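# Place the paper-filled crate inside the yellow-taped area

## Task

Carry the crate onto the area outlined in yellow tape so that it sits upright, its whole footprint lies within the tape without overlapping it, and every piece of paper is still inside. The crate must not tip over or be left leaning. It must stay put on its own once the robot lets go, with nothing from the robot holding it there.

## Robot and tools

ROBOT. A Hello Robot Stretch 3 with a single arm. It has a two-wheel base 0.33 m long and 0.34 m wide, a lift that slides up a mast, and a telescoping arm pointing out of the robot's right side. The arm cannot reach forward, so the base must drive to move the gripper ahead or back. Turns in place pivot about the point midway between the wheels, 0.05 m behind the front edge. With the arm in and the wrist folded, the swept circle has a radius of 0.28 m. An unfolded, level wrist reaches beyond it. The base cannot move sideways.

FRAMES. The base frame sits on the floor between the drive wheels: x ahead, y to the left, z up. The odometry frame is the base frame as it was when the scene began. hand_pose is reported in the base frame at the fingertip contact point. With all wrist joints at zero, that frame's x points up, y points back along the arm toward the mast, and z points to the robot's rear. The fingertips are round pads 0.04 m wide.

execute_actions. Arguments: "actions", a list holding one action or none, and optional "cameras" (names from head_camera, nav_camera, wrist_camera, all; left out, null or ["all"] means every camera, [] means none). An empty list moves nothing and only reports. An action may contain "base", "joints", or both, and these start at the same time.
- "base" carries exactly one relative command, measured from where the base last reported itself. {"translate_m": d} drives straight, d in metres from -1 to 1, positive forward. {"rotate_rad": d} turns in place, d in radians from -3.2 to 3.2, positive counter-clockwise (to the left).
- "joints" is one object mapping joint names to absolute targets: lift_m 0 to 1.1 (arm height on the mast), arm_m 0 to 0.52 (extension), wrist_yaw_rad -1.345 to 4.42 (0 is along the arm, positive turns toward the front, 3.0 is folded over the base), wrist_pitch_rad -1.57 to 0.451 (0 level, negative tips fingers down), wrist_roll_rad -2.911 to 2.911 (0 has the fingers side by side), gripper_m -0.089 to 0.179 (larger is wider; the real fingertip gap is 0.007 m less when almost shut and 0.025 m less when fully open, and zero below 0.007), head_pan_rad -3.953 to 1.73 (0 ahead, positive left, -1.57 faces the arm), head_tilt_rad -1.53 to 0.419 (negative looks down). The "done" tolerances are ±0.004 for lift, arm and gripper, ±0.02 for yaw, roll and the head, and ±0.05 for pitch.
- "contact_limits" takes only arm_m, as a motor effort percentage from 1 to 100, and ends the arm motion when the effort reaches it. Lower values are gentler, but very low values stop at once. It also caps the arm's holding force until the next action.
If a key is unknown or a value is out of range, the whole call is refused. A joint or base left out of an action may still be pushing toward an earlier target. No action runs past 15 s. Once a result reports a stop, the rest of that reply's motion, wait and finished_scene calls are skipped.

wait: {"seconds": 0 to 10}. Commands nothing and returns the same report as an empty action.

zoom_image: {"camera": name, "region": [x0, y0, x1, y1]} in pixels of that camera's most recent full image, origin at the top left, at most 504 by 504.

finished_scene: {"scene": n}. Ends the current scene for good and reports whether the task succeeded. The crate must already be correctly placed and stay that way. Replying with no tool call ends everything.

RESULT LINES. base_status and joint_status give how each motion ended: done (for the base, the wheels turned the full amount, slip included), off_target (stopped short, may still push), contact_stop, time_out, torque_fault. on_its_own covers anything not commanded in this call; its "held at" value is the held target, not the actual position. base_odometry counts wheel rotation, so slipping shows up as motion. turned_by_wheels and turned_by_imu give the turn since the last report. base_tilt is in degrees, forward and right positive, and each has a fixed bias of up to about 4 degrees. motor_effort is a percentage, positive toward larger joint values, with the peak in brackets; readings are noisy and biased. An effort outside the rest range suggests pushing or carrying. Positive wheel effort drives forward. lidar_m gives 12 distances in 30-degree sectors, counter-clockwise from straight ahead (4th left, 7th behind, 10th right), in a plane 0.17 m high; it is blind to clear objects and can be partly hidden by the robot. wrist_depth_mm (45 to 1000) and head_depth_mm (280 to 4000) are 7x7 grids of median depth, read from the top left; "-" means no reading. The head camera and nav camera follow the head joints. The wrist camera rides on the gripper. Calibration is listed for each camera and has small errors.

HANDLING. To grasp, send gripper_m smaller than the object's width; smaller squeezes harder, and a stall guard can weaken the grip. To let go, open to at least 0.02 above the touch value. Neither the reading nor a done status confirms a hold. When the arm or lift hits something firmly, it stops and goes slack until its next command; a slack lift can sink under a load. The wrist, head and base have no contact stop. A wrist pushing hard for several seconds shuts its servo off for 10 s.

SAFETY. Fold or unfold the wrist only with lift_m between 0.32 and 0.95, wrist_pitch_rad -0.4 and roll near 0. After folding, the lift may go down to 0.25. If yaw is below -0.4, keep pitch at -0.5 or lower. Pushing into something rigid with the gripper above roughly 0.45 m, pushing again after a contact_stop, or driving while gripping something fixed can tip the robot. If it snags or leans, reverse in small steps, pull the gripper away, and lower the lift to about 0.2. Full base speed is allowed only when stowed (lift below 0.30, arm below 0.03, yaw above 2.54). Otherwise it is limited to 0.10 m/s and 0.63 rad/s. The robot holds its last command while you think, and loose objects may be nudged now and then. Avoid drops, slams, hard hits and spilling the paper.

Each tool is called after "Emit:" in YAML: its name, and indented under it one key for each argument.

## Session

Emit:
execute_actions:
  actions:
    - {"joints":{"head_pan_rad":1.2,"head_tilt_rad":-0.8}}
  cameras: ["nav_camera"]

Emit:
execute_actions:
  actions:
    - {"joints":{"head_pan_rad":-1.0}}
  cameras: ["nav_camera"]

Emit:
execute_actions:
  actions:
    - {"joints":{"head_pan_rad":-3.1}}
  cameras: ["nav_camera"]

Scene clock: 1.17 s.
base_odometry: x=+0.000 y=+0.000 heading=+0.000 (m, m, rad; odometry frame)
turned_by_wheels: +0.000 (rad since the last result)
turned_by_imu: +0.000 (rad since the last result)
base_tilt: forward=-2.2 right=-1.1 (deg)
lidar_m: 2.96 2.20 1.99 1.77 1.50 0.89 0.78 0.78 0.92 1.65 2.39 2.82
head_depth_mm: 3117 2867 2220 1810 1522 1308 1150 / 2108 2498 2207 1800 1513 1314 1154 / 1984 2309 2196 1790 1504 1312 1147 / 1858 2159 2193 1792 1513 1304 1147 / 1755 2000 2184 1780 1492 1297 1147 / 1668 1883 2131 1789 1500 1297 1164 / 1582 1785 2040 1769 1494 1299 1181
base_status: not commanded
joint_positions: lift_m=+0.553 arm_m=+0.002 wrist_yaw_rad=+3.077 wrist_pitch_rad=-0.451 wrist_roll_rad=+0.009 gripper_m=+0.037 head_pan_rad=+1.193 head_tilt_rad=-0.790
joint_status: all done
motor_effort: left_wheel=+0(0) right_wheel=+0(0) lift_m=+17(19) arm_m=+1(1) wrist_yaw_rad=+0(0) wrist_pitch_rad=+5(5) wrist_roll_rad=+0(0) gripper_m=+0(0) head_pan_rad=+2(32) head_tilt_rad=-3(39) (%)
hand_pose: x=-0.0070 y=+0.0724 z=+0.5580 quat_wxyz=(+0.181, +0.697, +0.135, +0.681) (m; base frame)
wrist_depth_mm: - - - - - - - / - - - - - - - / - - - - - - - / - - - - - - - / - - - 988 963 964 935 / 841 821 830 836 847 795 783 / 705 701 701 698 675 682 669
pictures: nav_camera (sideways: a quarter turn counterclockwise sets it upright)
camera_calibration (this result's frames):
nav_camera: T_world_to_cam=[[0.304862, 0.661558, 0.685128, -0.854371], [0.916663, -0.399023, -0.0225926, 0.0760911], [0.258436, 0.634919, -0.728072, 0.900345], [0, 0, 0, 1]] pos_world=[-0.041966, 0.0239313, 1.24259]
Images, in order (width x height): nav_camera 672x504.

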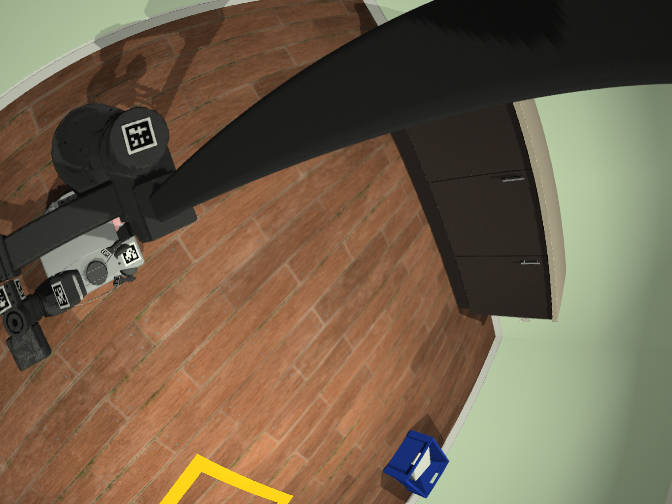

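Scene clock: 2.73 s.
base_odometry: x=+0.000 y=+0.000 heading=+0.000 (m, m, rad; odometry frame)
turned_by_wheels: +0.000 (rad since the last result)
turned_by_imu: +0.000 (rad since the last result)
base_tilt: forward=-2.1 right=-1.2 (deg)
lidar_m: 2.96 2.21 1.99 1.77 1.50 0.89 0.78 0.78 0.92 1.65 2.39 2.81
head_depth_mm: 2079 2326 2213 1801 1510 1306 1153 / 2155 2435 2196 1801 1518 1313 1161 / 2242 2519 2185 1803 1511 1305 1174 / 2347 2607 2180 1799 1502 1301 1148 / 2431 2709 2180 1788 1498 1302 1149 / 2541 2760 2169 1773 1500 1291 1148 / 2647 2808 2171 1770 1501 1298 1141
base_status: not commanded
joint_positions: lift_m=+0.553 arm_m=+0.002 wrist_yaw_rad=+3.077 wrist_pitch_rad=-0.451 wrist_roll_rad=+0.009 gripper_m=+0.037 head_pan_rad=-0.993 head_tilt_rad=-0.790
joint_status: all done
motor_effort: left_wheel=+0(0) right_wheel=+0(0) lift_m=+18(19) arm_m=+1(1) wrist_yaw_rad=+0(0) wrist_pitch_rad=+5(5) wrist_roll_rad=+0(0) gripper_m=+1(0) head_pan_rad=-3(32) head_tilt_rad=-3(5) (%)
hand_pose: x=-0.0070 y=+0.0724 z=+0.5580 quat_wxyz=(+0.181, +0.697, +0.135, +0.681) (m; base frame)
wrist_depth_mm: - - - - - - - / - - - - - - - / - - - - - - - / - - - - - - - / - - - 969 977 974 933 / 855 824 843 801 826 785 804 / 707 697 712 695 666 669 680
pictures: nav_camera (sideways: a quarter turn counterclockwise sets it upright)
camera_calibration (this result's frames):
nav_camera: T_world_to_cam=[[0.364764, -0.630835, 0.684832, -0.854349], [-0.85466, -0.518697, -0.0225793, 0.0868789], [0.369464, -0.577062, -0.728351, 0.900031], [0, 0, 0, 1]] pos_world=[0.0533588, 0.0254841, 1.24259]
Images, in order (width x height): nav_camera 672x504.

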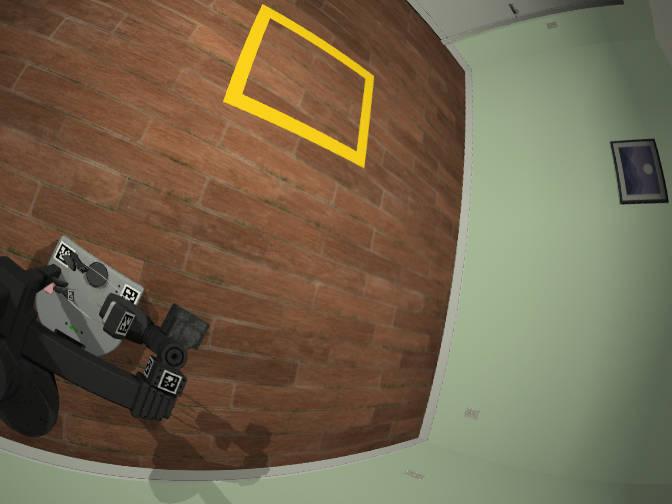

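Scene clock: 4.27 s.
base_odometry: x=+0.000 y=+0.000 heading=+0.000 (m, m, rad; odometry frame)
turned_by_wheels: +0.000 (rad since the last result)
turned_by_imu: +0.000 (rad since the last result)
base_tilt: forward=-2.1 right=-1.1 (deg)
lidar_m: 2.97 2.20 1.99 1.77 1.50 0.89 0.78 0.78 0.92 1.67 2.39 2.81
head_depth_mm: 720 830 981 1195 1444 1309 - / 710 816 960 1173 1433 1338 - / 700 806 947 1144 1411 1351 - / 689 787 925 1118 1404 1303 1167 / 679 779 910 1091 1370 1301 1166 / 670 769 891 1071 1331 1301 1165 / 663 757 880 1052 1297 1299 1168
base_status: not commanded
joint_positions: lift_m=+0.553 arm_m=+0.002 wrist_yaw_rad=+3.077 wrist_pitch_rad=-0.451 wrist_roll_rad=+0.009 gripper_m=+0.037 head_pan_rad=-3.093 head_tilt_rad=-0.790
joint_status: all done
motor_effort: left_wheel=+0(0) right_wheel=+0(0) lift_m=+18(18) arm_m=+1(1) wrist_yaw_rad=+0(0) wrist_pitch_rad=+5(5) wrist_roll_rad=+0(0) gripper_m=+1(0) head_pan_rad=-3(33) head_tilt_rad=-3(4) (%)
hand_pose: x=-0.0070 y=+0.0724 z=+0.5580 quat_wxyz=(+0.181, +0.697, +0.135, +0.681) (m; base frame)
wrist_depth_mm: - - - - - - - / - - - - - - - / - - - - - - - / - - - - - - - / - - - 964 977 957 968 / 835 843 832 827 838 812 819 / 711 712 710 711 672 679 693
pictures: nav_camera (sideways: a quarter turn counterclockwise sets it upright)
camera_calibration (this result's frames):
nav_camera: T_world_to_cam=[[-0.72874, 0.00360108, 0.684781, -0.847614], [-0.0162756, 0.999613, -0.022577, 0.0817618], [-0.684597, -0.027598, -0.728399, 0.906523], [0, 0, 0, 1]] pos_world=[0.00424402, -0.0536596, 1.24259]
Images, in order (width x height): nav_camera 672x504.

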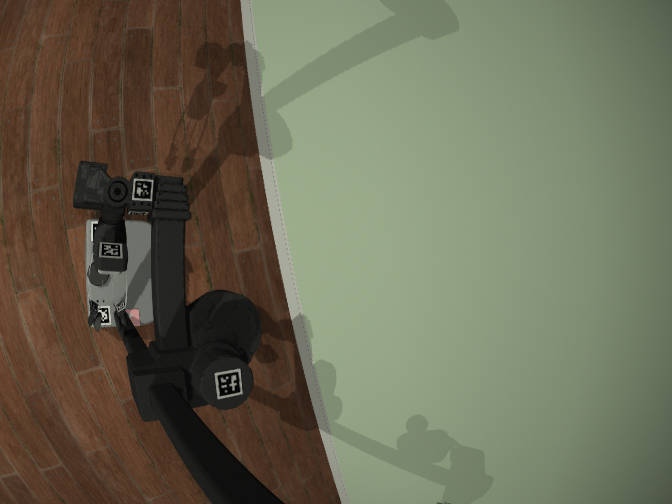

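Emit:
execute_actions:
  actions:
    - {"joints":{"head_pan_rad":0.2,"head_tilt_rad":-0.65}}
  cameras: ["head_camera","nav_camera"]

Scene clock: 12.33 s.
base_odometry: x=+0.000 y=+0.000 heading=+0.000 (m, m, rad; odometry frame)
turned_by_wheels: +0.000 (rad since the last result)
turned_by_imu: +0.000 (rad since the last result)
base_tilt: forward=-2.2 right=-1.2 (deg)
lidar_m: 2.97 2.20 1.99 1.77 1.50 0.89 0.78 0.78 0.92 1.66 2.39 2.82
head_depth_mm: 2606 2929 2807 2105 1688 1404 1210 / 2623 2963 2772 2082 1672 1409 1211 / 2603 2918 2741 2079 1676 1397 1203 / 2576 2982 2737 2066 1663 1402 1201 / 2609 2974 2603 2070 1675 1391 1199 / 2574 2874 2485 2050 1662 1386 1193 / 2622 2946 2575 2056 1678 1395 1192
base_status: not commanded
joint_positions: lift_m=+0.553 arm_m=+0.002 wrist_yaw_rad=+3.077 wrist_pitch_rad=-0.451 wrist_roll_rad=+0.009 gripper_m=+0.037 head_pan_rad=+0.193 head_tilt_rad=-0.655
joint_status: all done
motor_effort: left_wheel=+0(0) right_wheel=+0(1) lift_m=+18(19) arm_m=+1(1) wrist_yaw_rad=+0(0) wrist_pitch_rad=+5(5) wrist_roll_rad=+0(0) gripper_m=+0(1) head_pan_rad=+2(33) head_tilt_rad=+4(18) (%)
hand_pose: x=-0.0070 y=+0.0724 z=+0.5580 quat_wxyz=(+0.181, +0.697, +0.135, +0.681) (m; base frame)
wrist_depth_mm: - - - - - - - / - - - - - - - / - - - - - - - / - - - - - - - / - - - 989 929 926 946 / 844 825 831 825 830 811 794 / 703 708 703 687 691 697 669
pictures: head_camera (sideways: a quarter turn clockwise sets it upright), nav_camera (sideways: a quarter turn counterclockwise sets it upright)
camera_calibration (this result's frames):
head_camera: T_world_to_cam=[[-0.60598, -0.156603, -0.779912, 1.03819], [-0.22725, 0.973652, -0.0189357, 0.0310678], [0.762329, 0.16576, -0.625602, 0.768388], [0, 0, 0, 1]] pos_world=[0.0504157, 0.00496576, 1.29099]
nav_camera: T_world_to_cam=[[0.625099, 0.0821089, 0.776214, -0.975036], [0.162755, -0.986304, -0.0267373, 0.0860902], [0.763388, 0.143046, -0.629902, 0.769577], [0, 0, 0, 1]] pos_world=[0.00799698, 0.0548851, 1.2439]
Images, in order (width x height): head_camera 896x504, nav_camera 672x504.

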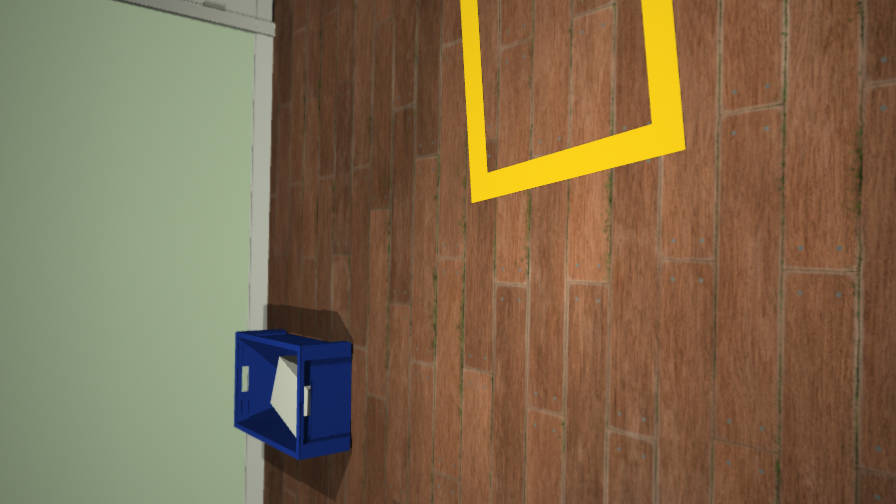

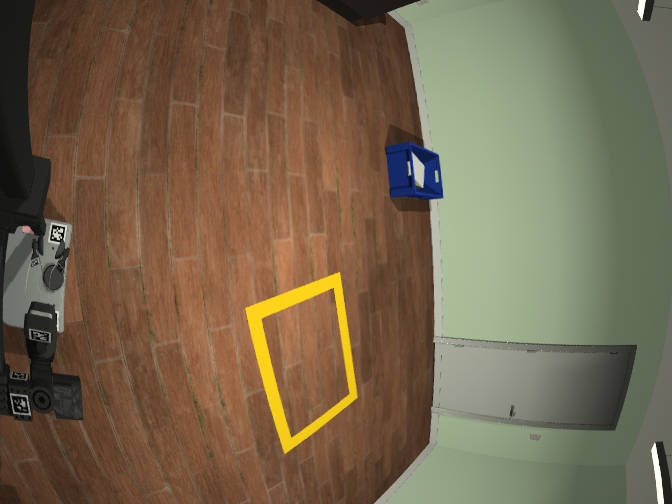

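Emit:
execute_actions:
  actions:
    - {"base":{"rotate_rad":0.24},"joints":{"lift_m":0.28}}
  cameras: []

Emit:
execute_actions:
  actions:
    - {"base":{"translate_m":1.0}}
  cameras: []

Emit:
execute_actions:
  actions:
    - {"base":{"translate_m":1.0}}
  cameras: []

Emit:
execute_actions:
  actions:
    - {"base":{"translate_m":0.15}}
  cameras: []

Emit:
execute_actions:
  actions:
    - {"base":{"rotate_rad":3.04}}
  cameras: []

Emit:
execute_actions:
  actions:
    - {"joints":{"lift_m":0.5,"wrist_pitch_rad":-0.4,"head_pan_rad":-1.57,"head_tilt_rad":-1.1}}
  cameras: []

Emit:
execute_actions:
  actions:
    - {"joints":{"wrist_yaw_rad":0}}
  cameras: []

Emit:
execute_actions:
  actions:
    - {"joints":{"wrist_pitch_rad":-1.49,"gripper_m":0.1,"arm_m":0.36}}

Scene clock: 34.37 s.
base_odometry: x=+0.000 y=+0.000 heading=+0.240 (m, m, rad; odometry frame)
turned_by_wheels: +0.240 (rad since the last result)
turned_by_imu: +0.234 (rad since the last result)
base_tilt: forward=-2.2 right=-1.1 (deg)
lidar_m: 2.20 2.27 1.82 1.77 1.10 0.81 0.78 0.81 1.12 2.39 2.48 3.05
head_depth_mm: 2493 2808 2791 2097 1671 1411 1206 / 2527 2892 2798 2090 1673 1412 1200 / 2595 2887 2637 2077 1669 1400 1210 / 2674 2992 2518 2079 1667 1393 1196 / 2732 3068 2612 2071 1666 1396 1199 / 2848 3206 2699 2052 1677 1389 1197 / 2894 3270 2680 2059 1660 1388 1189
base_status: done
joint_positions: lift_m=+0.280 arm_m=+0.002 wrist_yaw_rad=+3.077 wrist_pitch_rad=-0.451 wrist_roll_rad=+0.009 gripper_m=+0.037 head_pan_rad=+0.193 head_tilt_rad=-0.655
joint_status: all done
motor_effort: left_wheel=-4(8) right_wheel=+5(10) lift_m=+11(15) arm_m=+1(1) wrist_yaw_rad=+0(0) wrist_pitch_rad=+5(5) wrist_roll_rad=+0(0) gripper_m=+0(0) head_pan_rad=+2(3) head_tilt_rad=+3(2) (%)
hand_pose: x=-0.0070 y=+0.0724 z=+0.2857 quat_wxyz=(+0.181, +0.697, +0.135, +0.681) (m; base frame)
wrist_depth_mm: 960 - - - - - - / 952 - - - - - - / 915 - - - 974 948 927 / 769 761 - 738 737 720 723 / 612 612 604 586 582 577 580 / 506 501 - 510 508 486 487 / 440 - - - 411 418 418
pictures: none
No camera images: the call's "cameras" was empty. Leave "cameras" out to get every camera's image.

Scene clock: 39.37 s.
base_odometry: x=+0.971 y=+0.237 heading=+0.240 (m, m, rad; odometry frame)
turned_by_wheels: +0.000 (rad since the last result)
turned_by_imu: +0.002 (rad since the last result)
base_tilt: forward=-2.1 right=-1.1 (deg)
lidar_m: 1.23 1.24 1.79 1.74 1.82 1.83 1.77 1.84 2.48 2.39 2.49 2.05
head_depth_mm: 1649 1817 2070 2100 1685 1406 1212 / 1691 1885 2119 2096 1681 1403 1206 / 1723 1912 2166 2093 1687 1406 1206 / 1770 1987 2162 1943 1676 1404 1194 / 1808 2014 2226 1831 1674 1399 1206 / 1844 2092 2382 1834 1667 1382 1193 / 1914 2145 2412 2057 1663 1385 1197
base_status: done
joint_positions: lift_m=+0.280 arm_m=+0.002 wrist_yaw_rad=+3.077 wrist_pitch_rad=-0.451 wrist_roll_rad=+0.009 gripper_m=+0.037 head_pan_rad=+0.193 head_tilt_rad=-0.654
joint_status: not commanded
motor_effort: left_wheel=-4(8) right_wheel=+5(12) lift_m=+12(11) arm_m=+1(1) wrist_yaw_rad=+0(0) wrist_pitch_rad=+5(5) wrist_roll_rad=+0(0) gripper_m=+1(0) head_pan_rad=+2(3) head_tilt_rad=+2(3) (%)
hand_pose: x=-0.0070 y=+0.0724 z=+0.2857 quat_wxyz=(+0.181, +0.697, +0.135, +0.681) (m; base frame)
wrist_depth_mm: - - - - - - - / - - - - - - - / - - - - - 967 949 / 775 775 - 753 719 713 706 / 620 600 604 594 583 578 576 / 504 513 - 514 505 484 476 / 438 - - - 408 415 411
pictures: none
No camera images: the call's "cameras" was empty. Leave "cameras" out to get every camera's image.

Scene clock: 44.37 s.
base_odometry: x=+1.943 y=+0.474 heading=+0.239 (m, m, rad; odometry frame)
turned_by_wheels: +0.000 (rad since the last result)
turned_by_imu: +0.002 (rad since the last result)
base_tilt: forward=-2.2 right=-1.1 (deg)
lidar_m: 0.99 0.45 0.36 1.72 1.79 2.52 2.76 2.87 2.48 2.40 1.39 1.03
head_depth_mm: 798 885 993 1135 1319 1410 1210 / 818 908 1025 1175 1377 1397 1202 / 837 933 1052 1215 1425 1402 1205 / 857 956 1092 1259 1488 1400 1196 / 878 988 1127 1301 1514 1336 1202 / 899 1017 1156 1356 1549 1384 1133 / 928 1046 1199 1409 1564 1386 1092
base_status: done
joint_positions: lift_m=+0.280 arm_m=+0.002 wrist_yaw_rad=+3.077 wrist_pitch_rad=-0.451 wrist_roll_rad=+0.009 gripper_m=+0.037 head_pan_rad=+0.193 head_tilt_rad=-0.654
joint_status: not commanded
motor_effort: left_wheel=-4(10) right_wheel=+6(13) lift_m=+11(11) arm_m=+1(1) wrist_yaw_rad=+0(0) wrist_pitch_rad=+5(5) wrist_roll_rad=+0(0) gripper_m=+0(0) head_pan_rad=+2(2) head_tilt_rad=+2(3) (%)
hand_pose: x=-0.0070 y=+0.0724 z=+0.2857 quat_wxyz=(+0.181, +0.697, +0.135, +0.681) (m; base frame)
wrist_depth_mm: - - - - - - - / - - - - - 747 731 / - - - - 692 588 624 / 786 777 - 750 665 430 446 / 612 609 604 602 573 482 502 / 501 503 - 514 492 487 485 / 441 - - - 406 416 416
pictures: none
No camera images: the call's "cameras" was empty. Leave "cameras" out to get every camera's image.

Scene clock: 46.57 s.
base_odometry: x=+2.089 y=+0.510 heading=+0.239 (m, m, rad; odometry frame)
turned_by_wheels: +0.000 (rad since the last result)
turned_by_imu: +0.000 (rad since the last result)
base_tilt: forward=-2.2 right=-1.2 (deg)
lidar_m: 0.84 0.45 0.31 0.30 1.78 2.51 2.91 3.01 2.49 2.40 1.18 0.87
head_depth_mm: 672 748 837 954 1105 1313 1205 / 688 765 861 990 1158 1345 1203 / 703 784 886 1025 1200 1376 1203 / 722 806 916 1056 1251 1384 1202 / 738 828 948 1097 1310 1390 1197 / 757 853 971 1141 1364 1303 1157 / 779 878 1004 1188 1429 1292 1190
base_status: done
joint_positions: lift_m=+0.280 arm_m=+0.002 wrist_yaw_rad=+3.077 wrist_pitch_rad=-0.451 wrist_roll_rad=+0.009 gripper_m=+0.037 head_pan_rad=+0.193 head_tilt_rad=-0.654
joint_status: not commanded
motor_effort: left_wheel=-3(10) right_wheel=+5(12) lift_m=+12(11) arm_m=+1(1) wrist_yaw_rad=+0(0) wrist_pitch_rad=+5(5) wrist_roll_rad=+0(0) gripper_m=+0(1) head_pan_rad=+3(3) head_tilt_rad=+3(2) (%)
hand_pose: x=-0.0070 y=+0.0724 z=+0.2857 quat_wxyz=(+0.181, +0.697, +0.135, +0.681) (m; base frame)
wrist_depth_mm: - - - - - - 894 / - - - - 731 744 736 / - - - 913 600 627 687 / 779 774 - 702 417 431 452 / 610 618 604 597 470 490 509 / 510 504 - 509 508 483 477 / 438 - - - 409 421 411
pictures: none
No camera images: the call's "cameras" was empty. Leave "cameras" out to get every camera's image.

Scene clock: 49.57 s.
base_odometry: x=+2.089 y=+0.510 heading=-3.004 (m, m, rad; odometry frame)
turned_by_wheels: +3.040 (rad since the last result)
turned_by_imu: +2.971 (rad since the last result)
base_tilt: forward=-2.1 right=-1.1 (deg)
lidar_m: 2.90 2.94 2.58 2.41 1.31 0.90 0.84 0.52 0.34 0.30 1.73 2.23
head_depth_mm: 2477 2749 2777 2109 1689 1409 1209 / 2518 2811 2795 2072 1685 1414 1205 / 2512 2829 2758 2092 1662 1402 1207 / 2562 2897 2741 2083 1666 1402 1206 / 2610 2914 2718 2050 1665 1390 1194 / 2637 3001 2708 2061 1666 1385 1194 / 2658 3036 2687 2056 1658 1391 1197
base_status: done
joint_positions: lift_m=+0.280 arm_m=+0.002 wrist_yaw_rad=+3.077 wrist_pitch_rad=-0.451 wrist_roll_rad=+0.009 gripper_m=+0.037 head_pan_rad=+0.193 head_tilt_rad=-0.654
joint_status: not commanded
motor_effort: left_wheel=-4(10) right_wheel=+4(15) lift_m=+11(12) arm_m=+0(0) wrist_yaw_rad=+0(0) wrist_pitch_rad=+5(5) wrist_roll_rad=+0(0) gripper_m=+0(1) head_pan_rad=+2(3) head_tilt_rad=+4(2) (%)
hand_pose: x=-0.0070 y=+0.0723 z=+0.2857 quat_wxyz=(+0.181, +0.697, +0.135, +0.681) (m; base frame)
wrist_depth_mm: - - - - - - - / - - - - - - - / - - - - 970 960 950 / 774 761 - 739 733 731 710 / 613 603 611 596 588 577 578 / 503 505 - 512 505 487 475 / 439 - - - 409 417 409
pictures: none
No camera images: the call's "cameras" was empty. Leave "cameras" out to get every camera's image.

Scene clock: 52.40 s.
base_odometry: x=+2.089 y=+0.510 heading=-3.004 (m, m, rad; odometry frame)
turned_by_wheels: +0.000 (rad since the last result)
turned_by_imu: +0.000 (rad since the last result)
base_tilt: forward=-2.1 right=-1.1 (deg)
lidar_m: 2.91 2.95 2.59 2.40 1.31 0.91 0.84 0.52 0.34 0.30 1.74 2.23
head_depth_mm: 2009 1797 1578 1384 1274 1208 1125 / 2028 1771 1590 1252 1212 - - / 2031 1779 1579 1257 1250 - - / 2011 1777 1585 1398 1318 - - / 2016 1777 1580 1435 1298 1190 1111 / 1865 1768 1582 1421 1298 1190 1105 / 1744 1779 1587 1429 1296 1195 1114
base_status: not commanded
joint_positions: lift_m=+0.500 arm_m=+0.002 wrist_yaw_rad=+3.077 wrist_pitch_rad=-0.419 wrist_roll_rad=+0.009 gripper_m=+0.037 head_pan_rad=-1.563 head_tilt_rad=-1.086
joint_status: all done
motor_effort: left_wheel=-3(4) right_wheel=+6(5) lift_m=+25(25) arm_m=+0(0) wrist_yaw_rad=+0(0) wrist_pitch_rad=+7(8) wrist_roll_rad=+0(0) gripper_m=+0(0) head_pan_rad=-2(32) head_tilt_rad=-6(34) (%)
hand_pose: x=-0.0067 y=+0.0765 z=+0.5119 quat_wxyz=(+0.170, +0.699, +0.124, +0.684) (m; base frame)
wrist_depth_mm: - - - - - - - / - - - - - - - / - - - - - - - / - - - - - - - / 992 991 927 920 946 903 906 / 804 787 790 793 795 747 748 / 671 672 663 674 643 639 652
pictures: none
No camera images: the call's "cameras" was empty. Leave "cameras" out to get every camera's image.

Scene clock: 54.93 s.
base_odometry: x=+2.089 y=+0.510 heading=-3.004 (m, m, rad; odometry frame)
turned_by_wheels: +0.000 (rad since the last result)
turned_by_imu: +0.000 (rad since the last result)
base_tilt: forward=-2.2 right=-1.2 (deg)
lidar_m: 2.90 2.96 2.58 2.40 1.31 0.91 0.84 0.51 0.34 0.30 1.74 2.23
head_depth_mm: 2001 1795 1591 1380 1279 1193 1128 / 2030 1793 1596 1258 1210 - - / 2028 1779 1608 1255 1247 - - / 2025 1788 1584 1408 1300 - - / 2039 1771 1590 1435 1301 1201 1110 / 1862 1772 1581 1428 1307 1196 1107 / 1749 1759 1582 1435 1305 1199 1104
base_status: not commanded
joint_positions: lift_m=+0.500 arm_m=+0.002 wrist_yaw_rad=+0.002 wrist_pitch_rad=-0.419 wrist_roll_rad=+0.009 gripper_m=+0.037 head_pan_rad=-1.563 head_tilt_rad=-1.086
joint_status: all done
motor_effort: left_wheel=-4(4) right_wheel=+5(5) lift_m=+25(25) arm_m=+0(0) wrist_yaw_rad=-2(4) wrist_pitch_rad=+7(7) wrist_roll_rad=+0(0) gripper_m=+0(0) head_pan_rad=-3(2) head_tilt_rad=-5(6) (%)
hand_pose: x=-0.0210 y=-0.3715 z=+0.5119 quat_wxyz=(+0.689, +0.148, -0.694, -0.147) (m; base frame)
wrist_depth_mm: - - - - - - 792 / - - - - - - 790 / - - - - - - 821 / - - - - - - 811 / 975 952 943 924 925 644 653 / 789 798 770 614 629 678 618 / 687 674 663 620 484 506 608
pictures: none
No camera images: the call's "cameras" was empty. Leave "cameras" out to get every camera's image.

Scene clock: 58.77 s.
base_odometry: x=+2.089 y=+0.510 heading=-3.004 (m, m, rad; odometry frame)
turned_by_wheels: +0.000 (rad since the last result)
turned_by_imu: +0.000 (rad since the last result)
base_tilt: forward=-2.1 right=-1.2 (deg)
lidar_m: 2.90 2.95 2.58 2.40 1.31 0.90 0.84 0.52 0.34 0.30 1.74 2.23
head_depth_mm: 1994 1774 1584 1377 1279 1209 1125 / 2021 1774 1609 1256 1218 - - / 2020 1779 - 1260 1261 1226 - / 2032 1768 1577 1400 1286 1225 - / 2022 1778 1587 1430 1301 1197 1106 / 1870 1771 1582 1431 1298 1200 1112 / 1751 1781 1579 1429 1307 1192 1112
base_status: not commanded
joint_positions: lift_m=+0.500 arm_m=+0.360 wrist_yaw_rad=+0.000 wrist_pitch_rad=-1.485 wrist_roll_rad=+0.009 gripper_m=+0.100 head_pan_rad=-1.563 head_tilt_rad=-1.086
joint_status: all done
motor_effort: left_wheel=-4(4) right_wheel=+5(5) lift_m=+25(25) arm_m=+6(8) wrist_yaw_rad=+0(2) wrist_pitch_rad=-1(6) wrist_roll_rad=+0(0) gripper_m=+0(82) head_pan_rad=-2(3) head_tilt_rad=-6(5) (%)
hand_pose: x=-0.0216 y=-0.5025 z=+0.3809 quat_wxyz=(+0.519, +0.476, -0.523, -0.481) (m; base frame)
wrist_depth_mm: 533 529 531 319 323 356 394 / 529 537 525 390 377 503 523 / 537 532 537 429 373 377 530 / 546 537 539 383 381 381 533 / 545 534 544 542 380 384 523 / 543 553 544 539 541 478 445 / 543 553 554 430 380 351 342
pictures: head_camera (sideways: a quarter turn clockwise sets it upright), nav_camera (sideways: a quarter turn counterclockwise sets it upright), wrist_camera
camera_calibration (this result's frames):
head_camera: T_world_to_cam=[[-0.0444828, 0.893138, -0.447578, 0.601749], [0.998808, 0.048769, -0.00194908, 0.00146817], [0.0200871, -0.447131, -0.894243, 1.12222], [0, 0, 0, 1]] pos_world=[0.0027588, -0.0357349, 1.27287]
nav_camera: T_world_to_cam=[[-0.0322728, -0.896266, 0.442341, -0.536013], [-0.999476, 0.0300228, -0.012089, 0.0740984], [-0.0024453, -0.442499, -0.896765, 1.12124], [0, 0, 0, 1]] pos_world=[0.0595027, 0.0135136, 1.24349]
wrist_camera: T_world_to_cam=[[-0.99922, 0.0378208, -0.0113465, 0.00556604], [0.0375241, 0.998975, 0.0253057, 0.542512], [0.012292, 0.0248602, -0.999615, 0.553422], [0, 0, 0, 1]] pos_world=[-0.0215983, -0.555925, 0.539544]
Images, in order (width x height): head_camera 896x504, nav_camera 672x504, wrist_camera 644x364.

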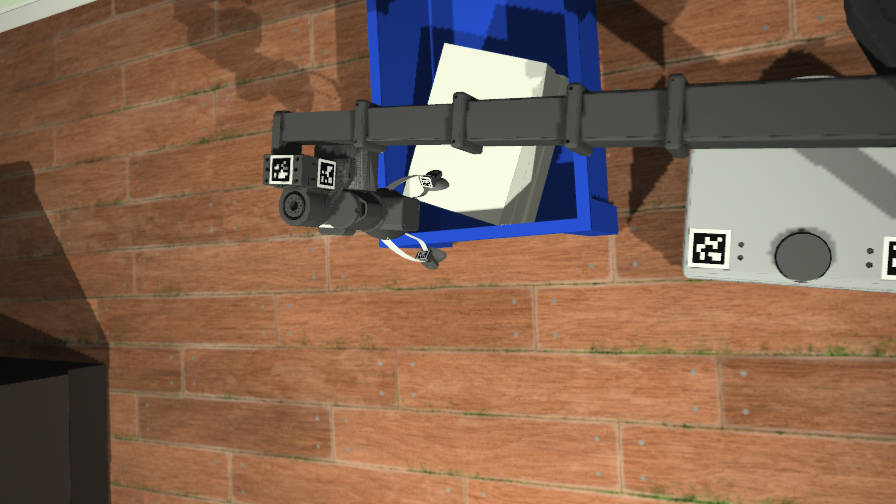

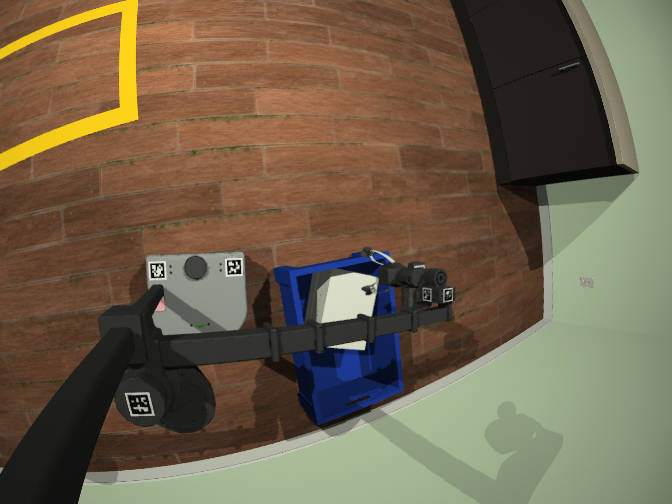

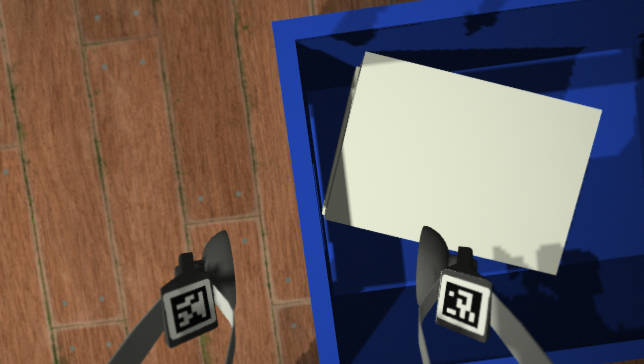

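Emit:
execute_actions:
  actions:
    - {"joints":{"lift_m":0.30}}
  cameras: []

Emit:
execute_actions:
  actions:
    - {"joints":{"gripper_m":-0.03}}
  cameras: ["wrist_camera"]

Emit:
execute_actions:
  actions:
    - {"base":{"translate_m":0.5}}
  cameras: []

Emit:
execute_actions:
  actions:
    - {"base":{"rotate_rad":0.93}}
  cameras: ["nav_camera"]

Scene clock: 66.00 s.
base_odometry: x=+2.089 y=+0.510 heading=-3.004 (m, m, rad; odometry frame)
turned_by_wheels: +0.000 (rad since the last result)
turned_by_imu: +0.000 (rad since the last result)
base_tilt: forward=-2.1 right=-1.2 (deg)
lidar_m: 2.91 2.95 2.59 2.40 1.31 0.91 0.84 0.52 0.34 0.30 1.73 2.23
head_depth_mm: 1993 1767 1590 1366 1268 1203 1134 / 2027 1774 1590 1255 1230 1217 - / 2012 1790 1589 - 1255 - - / 2022 1791 1594 1421 1289 1226 - / 2035 1765 1583 1439 1307 1202 1111 / 1862 1780 1592 1437 1304 1199 1104 / 1753 1780 1584 1441 1303 1196 1106
base_status: not commanded
joint_positions: lift_m=+0.300 arm_m=+0.360 wrist_yaw_rad=+0.000 wrist_pitch_rad=-1.485 wrist_roll_rad=+0.009 gripper_m=+0.100 head_pan_rad=-1.563 head_tilt_rad=-1.086
joint_status: all done
motor_effort: left_wheel=-4(4) right_wheel=+5(5) lift_m=+12(22) arm_m=+6(6) wrist_yaw_rad=+0(0) wrist_pitch_rad=-1(1) wrist_roll_rad=+0(0) gripper_m=+0(1) head_pan_rad=-2(2) head_tilt_rad=-6(6) (%)
hand_pose: x=-0.0216 y=-0.5025 z=+0.1818 quat_wxyz=(+0.519, +0.476, -0.523, -0.481) (m; base frame)
wrist_depth_mm: 336 334 121 284 179 179 179 / 338 331 121 330 180 180 181 / 340 341 335 253 182 182 181 / 340 340 339 183 182 182 183 / 345 343 344 184 184 184 184 / 346 347 347 184 185 185 185 / 351 348 348 140 342 342 188
pictures: none
No camera images: the call's "cameras" was empty. Leave "cameras" out to get every camera's image.

Scene clock: 67.80 s.
base_odometry: x=+2.089 y=+0.510 heading=-3.003 (m, m, rad; odometry frame)
turned_by_wheels: +0.001 (rad since the last result)
turned_by_imu: +0.002 (rad since the last result)
base_tilt: forward=-2.2 right=-1.1 (deg)
lidar_m: 2.90 2.95 2.58 2.40 1.31 0.91 0.84 0.51 0.34 0.30 1.74 2.24
head_depth_mm: 2001 1786 1591 1375 1283 1205 1137 / 2011 1795 1588 1257 1226 1219 - / 2005 1776 1590 - 1273 - - / 2003 1771 1587 1416 1282 1229 - / 2019 1771 1584 1427 1311 1192 1103 / 1856 1785 1581 1430 1307 1200 1101 / 1749 1769 1582 1428 1302 1194 1110
base_status: not commanded
joint_positions: lift_m=+0.300 arm_m=+0.360 wrist_yaw_rad=+0.000 wrist_pitch_rad=-1.485 wrist_roll_rad=+0.009 gripper_m=-0.029 head_pan_rad=-1.563 head_tilt_rad=-1.086
joint_status: all done
on_its_own: right_wheel is at rest, and its effort (-36) is outside its rest range (-18 to +18)
motor_effort: left_wheel=+11(12) right_wheel=-36(36) lift_m=+11(11) arm_m=+6(6) wrist_yaw_rad=+0(0) wrist_pitch_rad=-1(1) wrist_roll_rad=+0(0) gripper_m=-25(99) head_pan_rad=-3(2) head_tilt_rad=-6(6) (%)
hand_pose: x=-0.0216 y=-0.5025 z=+0.1818 quat_wxyz=(+0.519, +0.476, -0.523, -0.481) (m; base frame)
wrist_depth_mm: 337 335 335 275 179 179 178 / 343 339 334 333 181 180 180 / 342 341 337 233 182 181 181 / 346 343 344 183 183 182 181 / 345 343 344 124 185 183 183 / 350 350 351 125 186 185 183 / 353 347 352 126 343 341 186
pictures: wrist_camera
camera_calibration (this result's frames):
wrist_camera: T_world_to_cam=[[-0.999222, 0.0377749, -0.0113462, 0.00328404], [0.0374781, 0.998977, 0.0253187, 0.547561], [0.012291, 0.0248738, -0.999615, 0.354393], [0, 0, 0, 1]] pos_world=[-0.0215959, -0.55594, 0.34043]
Images, in order (width x height): wrist_camera 644x364.

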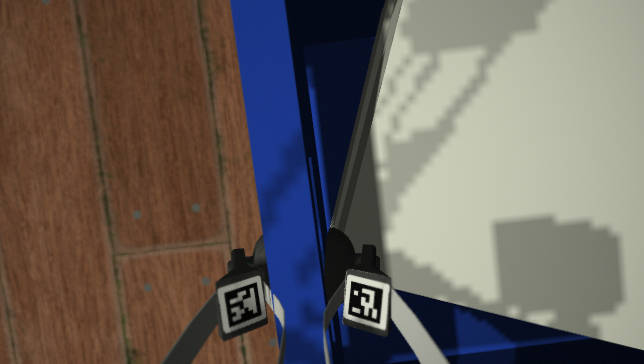

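Scene clock: 74.07 s.
base_odometry: x=+1.593 y=+0.442 heading=-3.005 (m, m, rad; odometry frame)
turned_by_wheels: -0.002 (rad since the last result)
turned_by_imu: -0.005 (rad since the last result)
base_tilt: forward=-2.1 right=-1.1 (deg)
lidar_m: 2.41 2.44 2.65 2.46 2.11 1.43 1.33 0.46 0.32 0.31 1.69 2.17
head_depth_mm: 2039 1786 1587 1281 1228 1199 1141 / 2031 1781 1592 1233 1206 1212 - / 1964 1773 1581 - 1262 - - / 1726 1783 1587 1428 1299 1231 - / 1732 1780 1587 1439 1305 1195 1113 / 1700 1774 1580 1431 1304 1195 1111 / 1691 1777 1590 1424 1308 1201 1106
base_status: done
joint_positions: lift_m=+0.300 arm_m=+0.360 wrist_yaw_rad=+0.003 wrist_pitch_rad=-1.482 wrist_roll_rad=+0.006 gripper_m=-0.029 head_pan_rad=-1.563 head_tilt_rad=-1.087
joint_status: not commanded
on_its_own: left_wheel is at rest, and its effort (-29) is outside its rest range (-18 to +18); right_wheel is at rest, and its effort (+70) is outside its rest range (-18 to +18)
motor_effort: left_wheel=-29(37) right_wheel=+70(99) lift_m=+12(12) arm_m=+5(6) wrist_yaw_rad=-3(5) wrist_pitch_rad=-2(4) wrist_roll_rad=+1(1) gripper_m=-30(35) head_pan_rad=-2(3) head_tilt_rad=-6(5) (%)
hand_pose: x=-0.0216 y=-0.5033 z=+0.1818 quat_wxyz=(+0.521, +0.477, -0.522, -0.479) (m; base frame)
wrist_depth_mm: 331 333 331 334 236 180 181 / 334 334 336 335 201 182 182 / 334 333 331 335 183 182 183 / 334 340 336 340 184 185 186 / 338 341 342 342 186 186 186 / 336 345 342 124 124 187 188 / 342 342 347 347 346 349 190
pictures: none
No camera images: the call's "cameras" was empty. Leave "cameras" out to get every camera's image.

Scene clock: 76.47 s.
base_odometry: x=+1.593 y=+0.442 heading=-2.077 (m, m, rad; odometry frame)
turned_by_wheels: +0.928 (rad since the last result)
turned_by_imu: +0.856 (rad since the last result)
base_tilt: forward=-2.1 right=-1.1 (deg)
lidar_m: 2.76 2.46 2.46 1.56 1.33 1.33 0.34 0.26 0.25 0.26 2.42 2.42
head_depth_mm: 1909 1775 1588 1437 1254 1195 1124 / 1983 1768 1597 1237 1146 1193 - / 2014 1781 1588 - 1250 - - / 2017 1791 1589 1430 1257 1220 - / 2022 1770 1573 1426 1309 1201 1106 / 1999 1782 1582 1432 1299 1202 1111 / 2035 1774 1586 1428 1299 1200 1109
base_status: rotate_rad off_target (by the wheels' count: +0.9283 of +0.9300)
joint_positions: lift_m=+0.300 arm_m=+0.359 wrist_yaw_rad=-0.010 wrist_pitch_rad=-1.550 wrist_roll_rad=+0.045 gripper_m=-0.029 head_pan_rad=-1.563 head_tilt_rad=-1.087
joint_status: not commanded
on_its_own: left_wheel is at rest, and its effort (-22) is outside its rest range (-18 to +18); right_wheel is at rest, and its effort (+51) is outside its rest range (-18 to +18); wrist_yaw_rad is at rest, and its effort (+13) is outside its rest range (-12 to +12)
motor_effort: left_wheel=-22(42) right_wheel=+51(99) lift_m=+15(15) arm_m=+9(9) wrist_yaw_rad=+13(13) wrist_pitch_rad=+20(20) wrist_roll_rad=-11(12) gripper_m=-30(35) head_pan_rad=-3(4) head_tilt_rad=-6(6) (%)
hand_pose: x=-0.0214 y=-0.4856 z=+0.1822 quat_wxyz=(+0.491, +0.481, -0.519, -0.509) (m; base frame)
wrist_depth_mm: 319 320 323 319 322 113 179 / 325 322 325 324 292 115 186 / 330 332 331 332 210 178 178 / 332 335 339 335 119 180 182 / 344 339 340 305 121 184 184 / 348 348 349 124 124 187 188 / 353 358 353 126 355 191 192
pictures: nav_camera (sideways: a quarter turn counterclockwise sets it upright)
camera_calibration (this result's frames):
nav_camera: T_world_to_cam=[[-0.0323808, -0.896319, 0.442226, -0.535862], [-0.999472, 0.0301453, -0.0120842, 0.0740921], [-0.00249972, -0.442384, -0.896822, 1.12132], [0, 0, 0, 1]] pos_world=[0.0595043, 0.0135147, 1.24349]
Images, in order (width x height): nav_camera 672x504.

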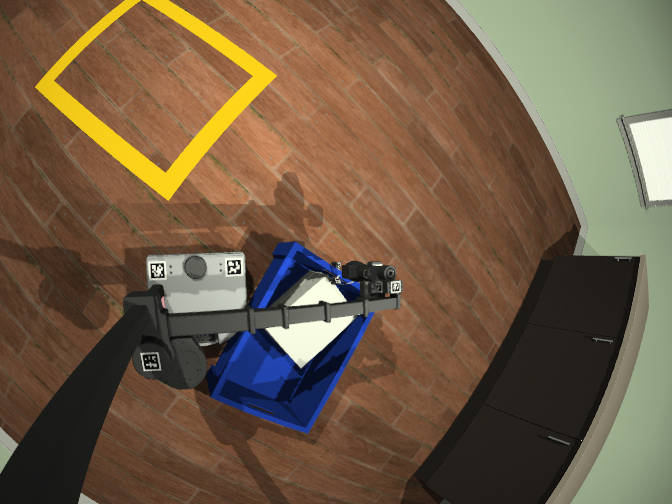

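Emit:
execute_actions:
  actions:
    - {"base":{"translate_m":0.35},"joints":{"arm_m":0.52}}
  cameras: []

Emit:
execute_actions:
  actions:
    - {"base":{"rotate_rad":0.55}}
  cameras: []

Emit:
execute_actions:
  actions:
    - {"base":{"translate_m":0.15}}
  cameras: []

Emit:
execute_actions:
  actions:
    - {"base":{"rotate_rad":0.5}}
  cameras: ["nav_camera"]

Scene clock: 87.93 s.
base_odometry: x=+1.423 y=+0.136 heading=-2.079 (m, m, rad; odometry frame)
turned_by_wheels: -0.003 (rad since the last result)
turned_by_imu: -0.005 (rad since the last result)
base_tilt: forward=-2.1 right=-1.1 (deg)
lidar_m: 2.46 2.22 2.22 1.84 1.58 1.58 1.80 0.45 0.42 0.43 2.17 2.16
head_depth_mm: 2024 1786 1590 1288 1302 1203 1136 / 2009 1789 1597 1254 1215 1215 - / 2016 1772 - 1330 1276 - - / 2025 1771 1589 1402 1286 1234 - / 2034 1779 1580 1425 1304 1200 1110 / 2030 1763 1585 1431 1308 1204 1105 / 2014 1760 1573 1427 1305 1196 1112
base_status: done
joint_positions: lift_m=+0.300 arm_m=+0.519 wrist_yaw_rad=-0.002 wrist_pitch_rad=-1.545 wrist_roll_rad=+0.033 gripper_m=-0.026 head_pan_rad=-1.563 head_tilt_rad=-1.087
joint_status: all done
on_its_own: left_wheel is at rest, and its effort (-37) is outside its rest range (-18 to +18); right_wheel is at rest, and its effort (+76) is outside its rest range (-18 to +18)
motor_effort: left_wheel=-37(40) right_wheel=+76(83) lift_m=+16(17) arm_m=+10(20) wrist_yaw_rad=+3(13) wrist_pitch_rad=+19(31) wrist_roll_rad=-8(13) gripper_m=-30(33) head_pan_rad=-3(2) head_tilt_rad=-7(7) (%)
hand_pose: x=-0.0216 y=-0.6468 z=+0.1821 quat_wxyz=(+0.497, +0.485, -0.515, -0.503) (m; base frame)
wrist_depth_mm: 315 315 316 317 260 113 184 / 320 327 326 325 247 189 175 / 329 333 334 332 118 178 178 / 335 335 337 336 119 180 181 / 341 341 345 345 122 183 183 / 347 353 352 124 122 187 188 / 350 354 352 126 354 190 191
pictures: none
No camera images: the call's "cameras" was empty. Leave "cameras" out to get every camera's image.

Scene clock: 90.87 s.
base_odometry: x=+1.423 y=+0.136 heading=-1.532 (m, m, rad; odometry frame)
turned_by_wheels: +0.548 (rad since the last result)
turned_by_imu: +0.256 (rad since the last result)
base_tilt: forward=-2.2 right=-1.1 (deg)
lidar_m: 2.31 2.21 2.28 1.67 1.60 1.64 2.19 0.41 0.40 0.41 2.16 2.22
head_depth_mm: 2014 1769 1586 1290 1311 1192 1141 / 2010 1757 1583 1246 1200 1219 - / 2016 1763 1657 1291 1275 - - / 1990 1771 1583 1387 1297 1220 - / 1990 1769 1571 1421 1300 1196 1108 / 1993 1749 1570 1429 1301 1196 1110 / 1993 1747 1565 1422 1292 1196 1103
base_status: rotate_rad off_target (by the wheels' count: +0.5477 of +0.5500)
joint_positions: lift_m=+0.300 arm_m=+0.519 wrist_yaw_rad=-0.007 wrist_pitch_rad=-1.548 wrist_roll_rad=+0.034 gripper_m=-0.026 head_pan_rad=-1.568 head_tilt_rad=-1.093
joint_status: not commanded
on_its_own: left_wheel is at rest, and its effort (-33) is outside its rest range (-18 to +18); right_wheel is at rest, and its effort (+69) is outside its rest range (-18 to +18)
motor_effort: left_wheel=-33(94) right_wheel=+69(100) lift_m=+18(17) arm_m=+9(10) wrist_yaw_rad=+8(9) wrist_pitch_rad=+20(25) wrist_roll_rad=-8(8) gripper_m=-30(36) head_pan_rad=-1(2) head_tilt_rad=-3(6) (%)
hand_pose: x=-0.0215 y=-0.6460 z=+0.1820 quat_wxyz=(+0.495, +0.484, -0.515, -0.505) (m; base frame)
wrist_depth_mm: 322 319 318 320 315 113 183 / 322 324 325 325 283 115 178 / 330 327 331 334 211 177 177 / 333 338 336 336 118 180 182 / 343 343 343 344 121 183 184 / 349 348 349 123 122 187 187 / 352 356 352 126 354 190 192
pictures: none
No camera images: the call's "cameras" was empty. Leave "cameras" out to get every camera's image.

Scene clock: 93.57 s.
base_odometry: x=+1.429 y=-0.014 heading=-1.534 (m, m, rad; odometry frame)
turned_by_wheels: -0.003 (rad since the last result)
turned_by_imu: -0.004 (rad since the last result)
base_tilt: forward=-2.2 right=-1.1 (deg)
lidar_m: 2.18 2.08 2.14 1.75 1.67 1.72 2.29 0.47 0.43 0.44 2.08 2.14
head_depth_mm: 2014 1759 1600 1306 1298 1196 1138 / 2003 1766 1581 1242 1245 1214 - / 2007 1769 - 1306 1274 - - / 2014 1770 1595 1404 1288 1227 - / 2006 1755 1569 1423 1299 1198 1103 / 1985 1759 1574 1431 1307 1198 1112 / 1953 1750 1578 1420 1301 1197 1110
base_status: done
joint_positions: lift_m=+0.300 arm_m=+0.519 wrist_yaw_rad=-0.001 wrist_pitch_rad=-1.539 wrist_roll_rad=+0.031 gripper_m=-0.026 head_pan_rad=-1.568 head_tilt_rad=-1.093
joint_status: not commanded
on_its_own: left_wheel is at rest, and its effort (-38) is outside its rest range (-18 to +18); right_wheel is at rest, and its effort (+80) is outside its rest range (-18 to +18)
motor_effort: left_wheel=-38(45) right_wheel=+80(100) lift_m=+17(17) arm_m=+9(9) wrist_yaw_rad=+1(8) wrist_pitch_rad=+17(21) wrist_roll_rad=-7(8) gripper_m=-30(35) head_pan_rad=-1(1) head_tilt_rad=-3(3) (%)
hand_pose: x=-0.0216 y=-0.6483 z=+0.1819 quat_wxyz=(+0.500, +0.484, -0.515, -0.500) (m; base frame)
wrist_depth_mm: 316 321 323 319 243 114 180 / 325 321 324 324 235 190 176 / 330 328 332 330 118 178 178 / 331 334 337 335 119 181 182 / 339 341 344 340 121 184 185 / 348 347 348 123 123 186 188 / 346 352 352 126 355 191 192
pictures: none
No camera images: the call's "cameras" was empty. Leave "cameras" out to get every camera's image.

Scene clock: 96.03 s.
base_odometry: x=+1.429 y=-0.013 heading=-1.036 (m, m, rad; odometry frame)
turned_by_wheels: +0.498 (rad since the last result)
turned_by_imu: +0.273 (rad since the last result)
base_tilt: forward=-2.1 right=-1.2 (deg)
lidar_m: 2.08 2.07 1.94 1.68 1.67 1.92 2.05 0.42 0.40 0.42 2.07 2.38
head_depth_mm: 2009 1779 1577 1284 1303 1194 1134 / 2009 1771 1585 1252 1206 1215 - / 2001 1754 1647 1325 1263 - - / 1997 1761 1575 1381 1288 1232 - / 1995 1772 1594 1424 1295 1197 1109 / 1970 1750 1591 1427 1304 1199 1106 / 1956 1747 1570 1422 1305 1197 1102
base_status: rotate_rad off_target (by the wheels' count: +0.4980 of +0.5000)
joint_positions: lift_m=+0.300 arm_m=+0.519 wrist_yaw_rad=-0.006 wrist_pitch_rad=-1.547 wrist_roll_rad=+0.034 gripper_m=-0.026 head_pan_rad=-1.568 head_tilt_rad=-1.093
joint_status: not commanded
on_its_own: left_wheel is at rest, and its effort (-29) is outside its rest range (-18 to +18); right_wheel is at rest, and its effort (+59) is outside its rest range (-18 to +18)
motor_effort: left_wheel=-29(94) right_wheel=+59(100) lift_m=+19(19) arm_m=+8(9) wrist_yaw_rad=+8(9) wrist_pitch_rad=+19(23) wrist_roll_rad=-8(8) gripper_m=-29(35) head_pan_rad=-1(2) head_tilt_rad=-4(4) (%)
hand_pose: x=-0.0215 y=-0.6463 z=+0.1819 quat_wxyz=(+0.496, +0.484, -0.515, -0.504) (m; base frame)
wrist_depth_mm: 318 317 318 316 317 113 184 / 323 323 322 326 281 114 175 / 326 329 333 332 128 178 177 / 338 335 337 338 119 179 180 / 338 343 342 326 121 184 183 / 350 350 349 123 123 187 187 / 354 354 352 126 356 191 190
pictures: nav_camera (sideways: a quarter turn counterclockwise sets it upright)
camera_calibration (this result's frames):
nav_camera: T_world_to_cam=[[-0.0366825, -0.898885, 0.436647, -0.528569], [-0.999316, 0.0350249, -0.0118495, 0.0737855], [-0.00464216, -0.436783, -0.899555, 1.12488], [0, 0, 0, 1]] pos_world=[0.0595677, 0.0136206, 1.24356]
Images, in order (width x height): nav_camera 672x504.

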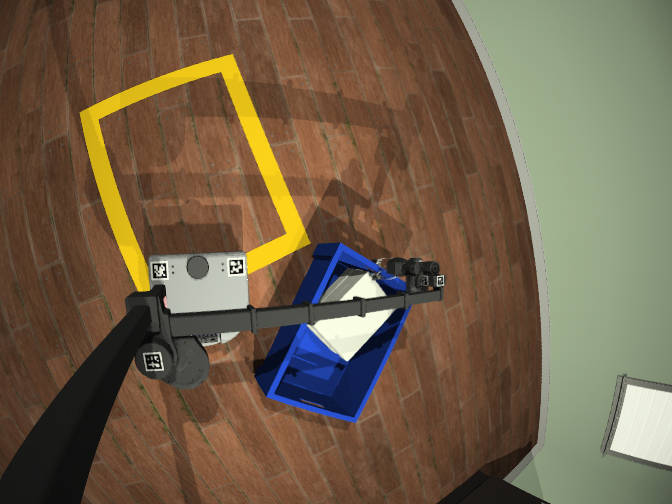

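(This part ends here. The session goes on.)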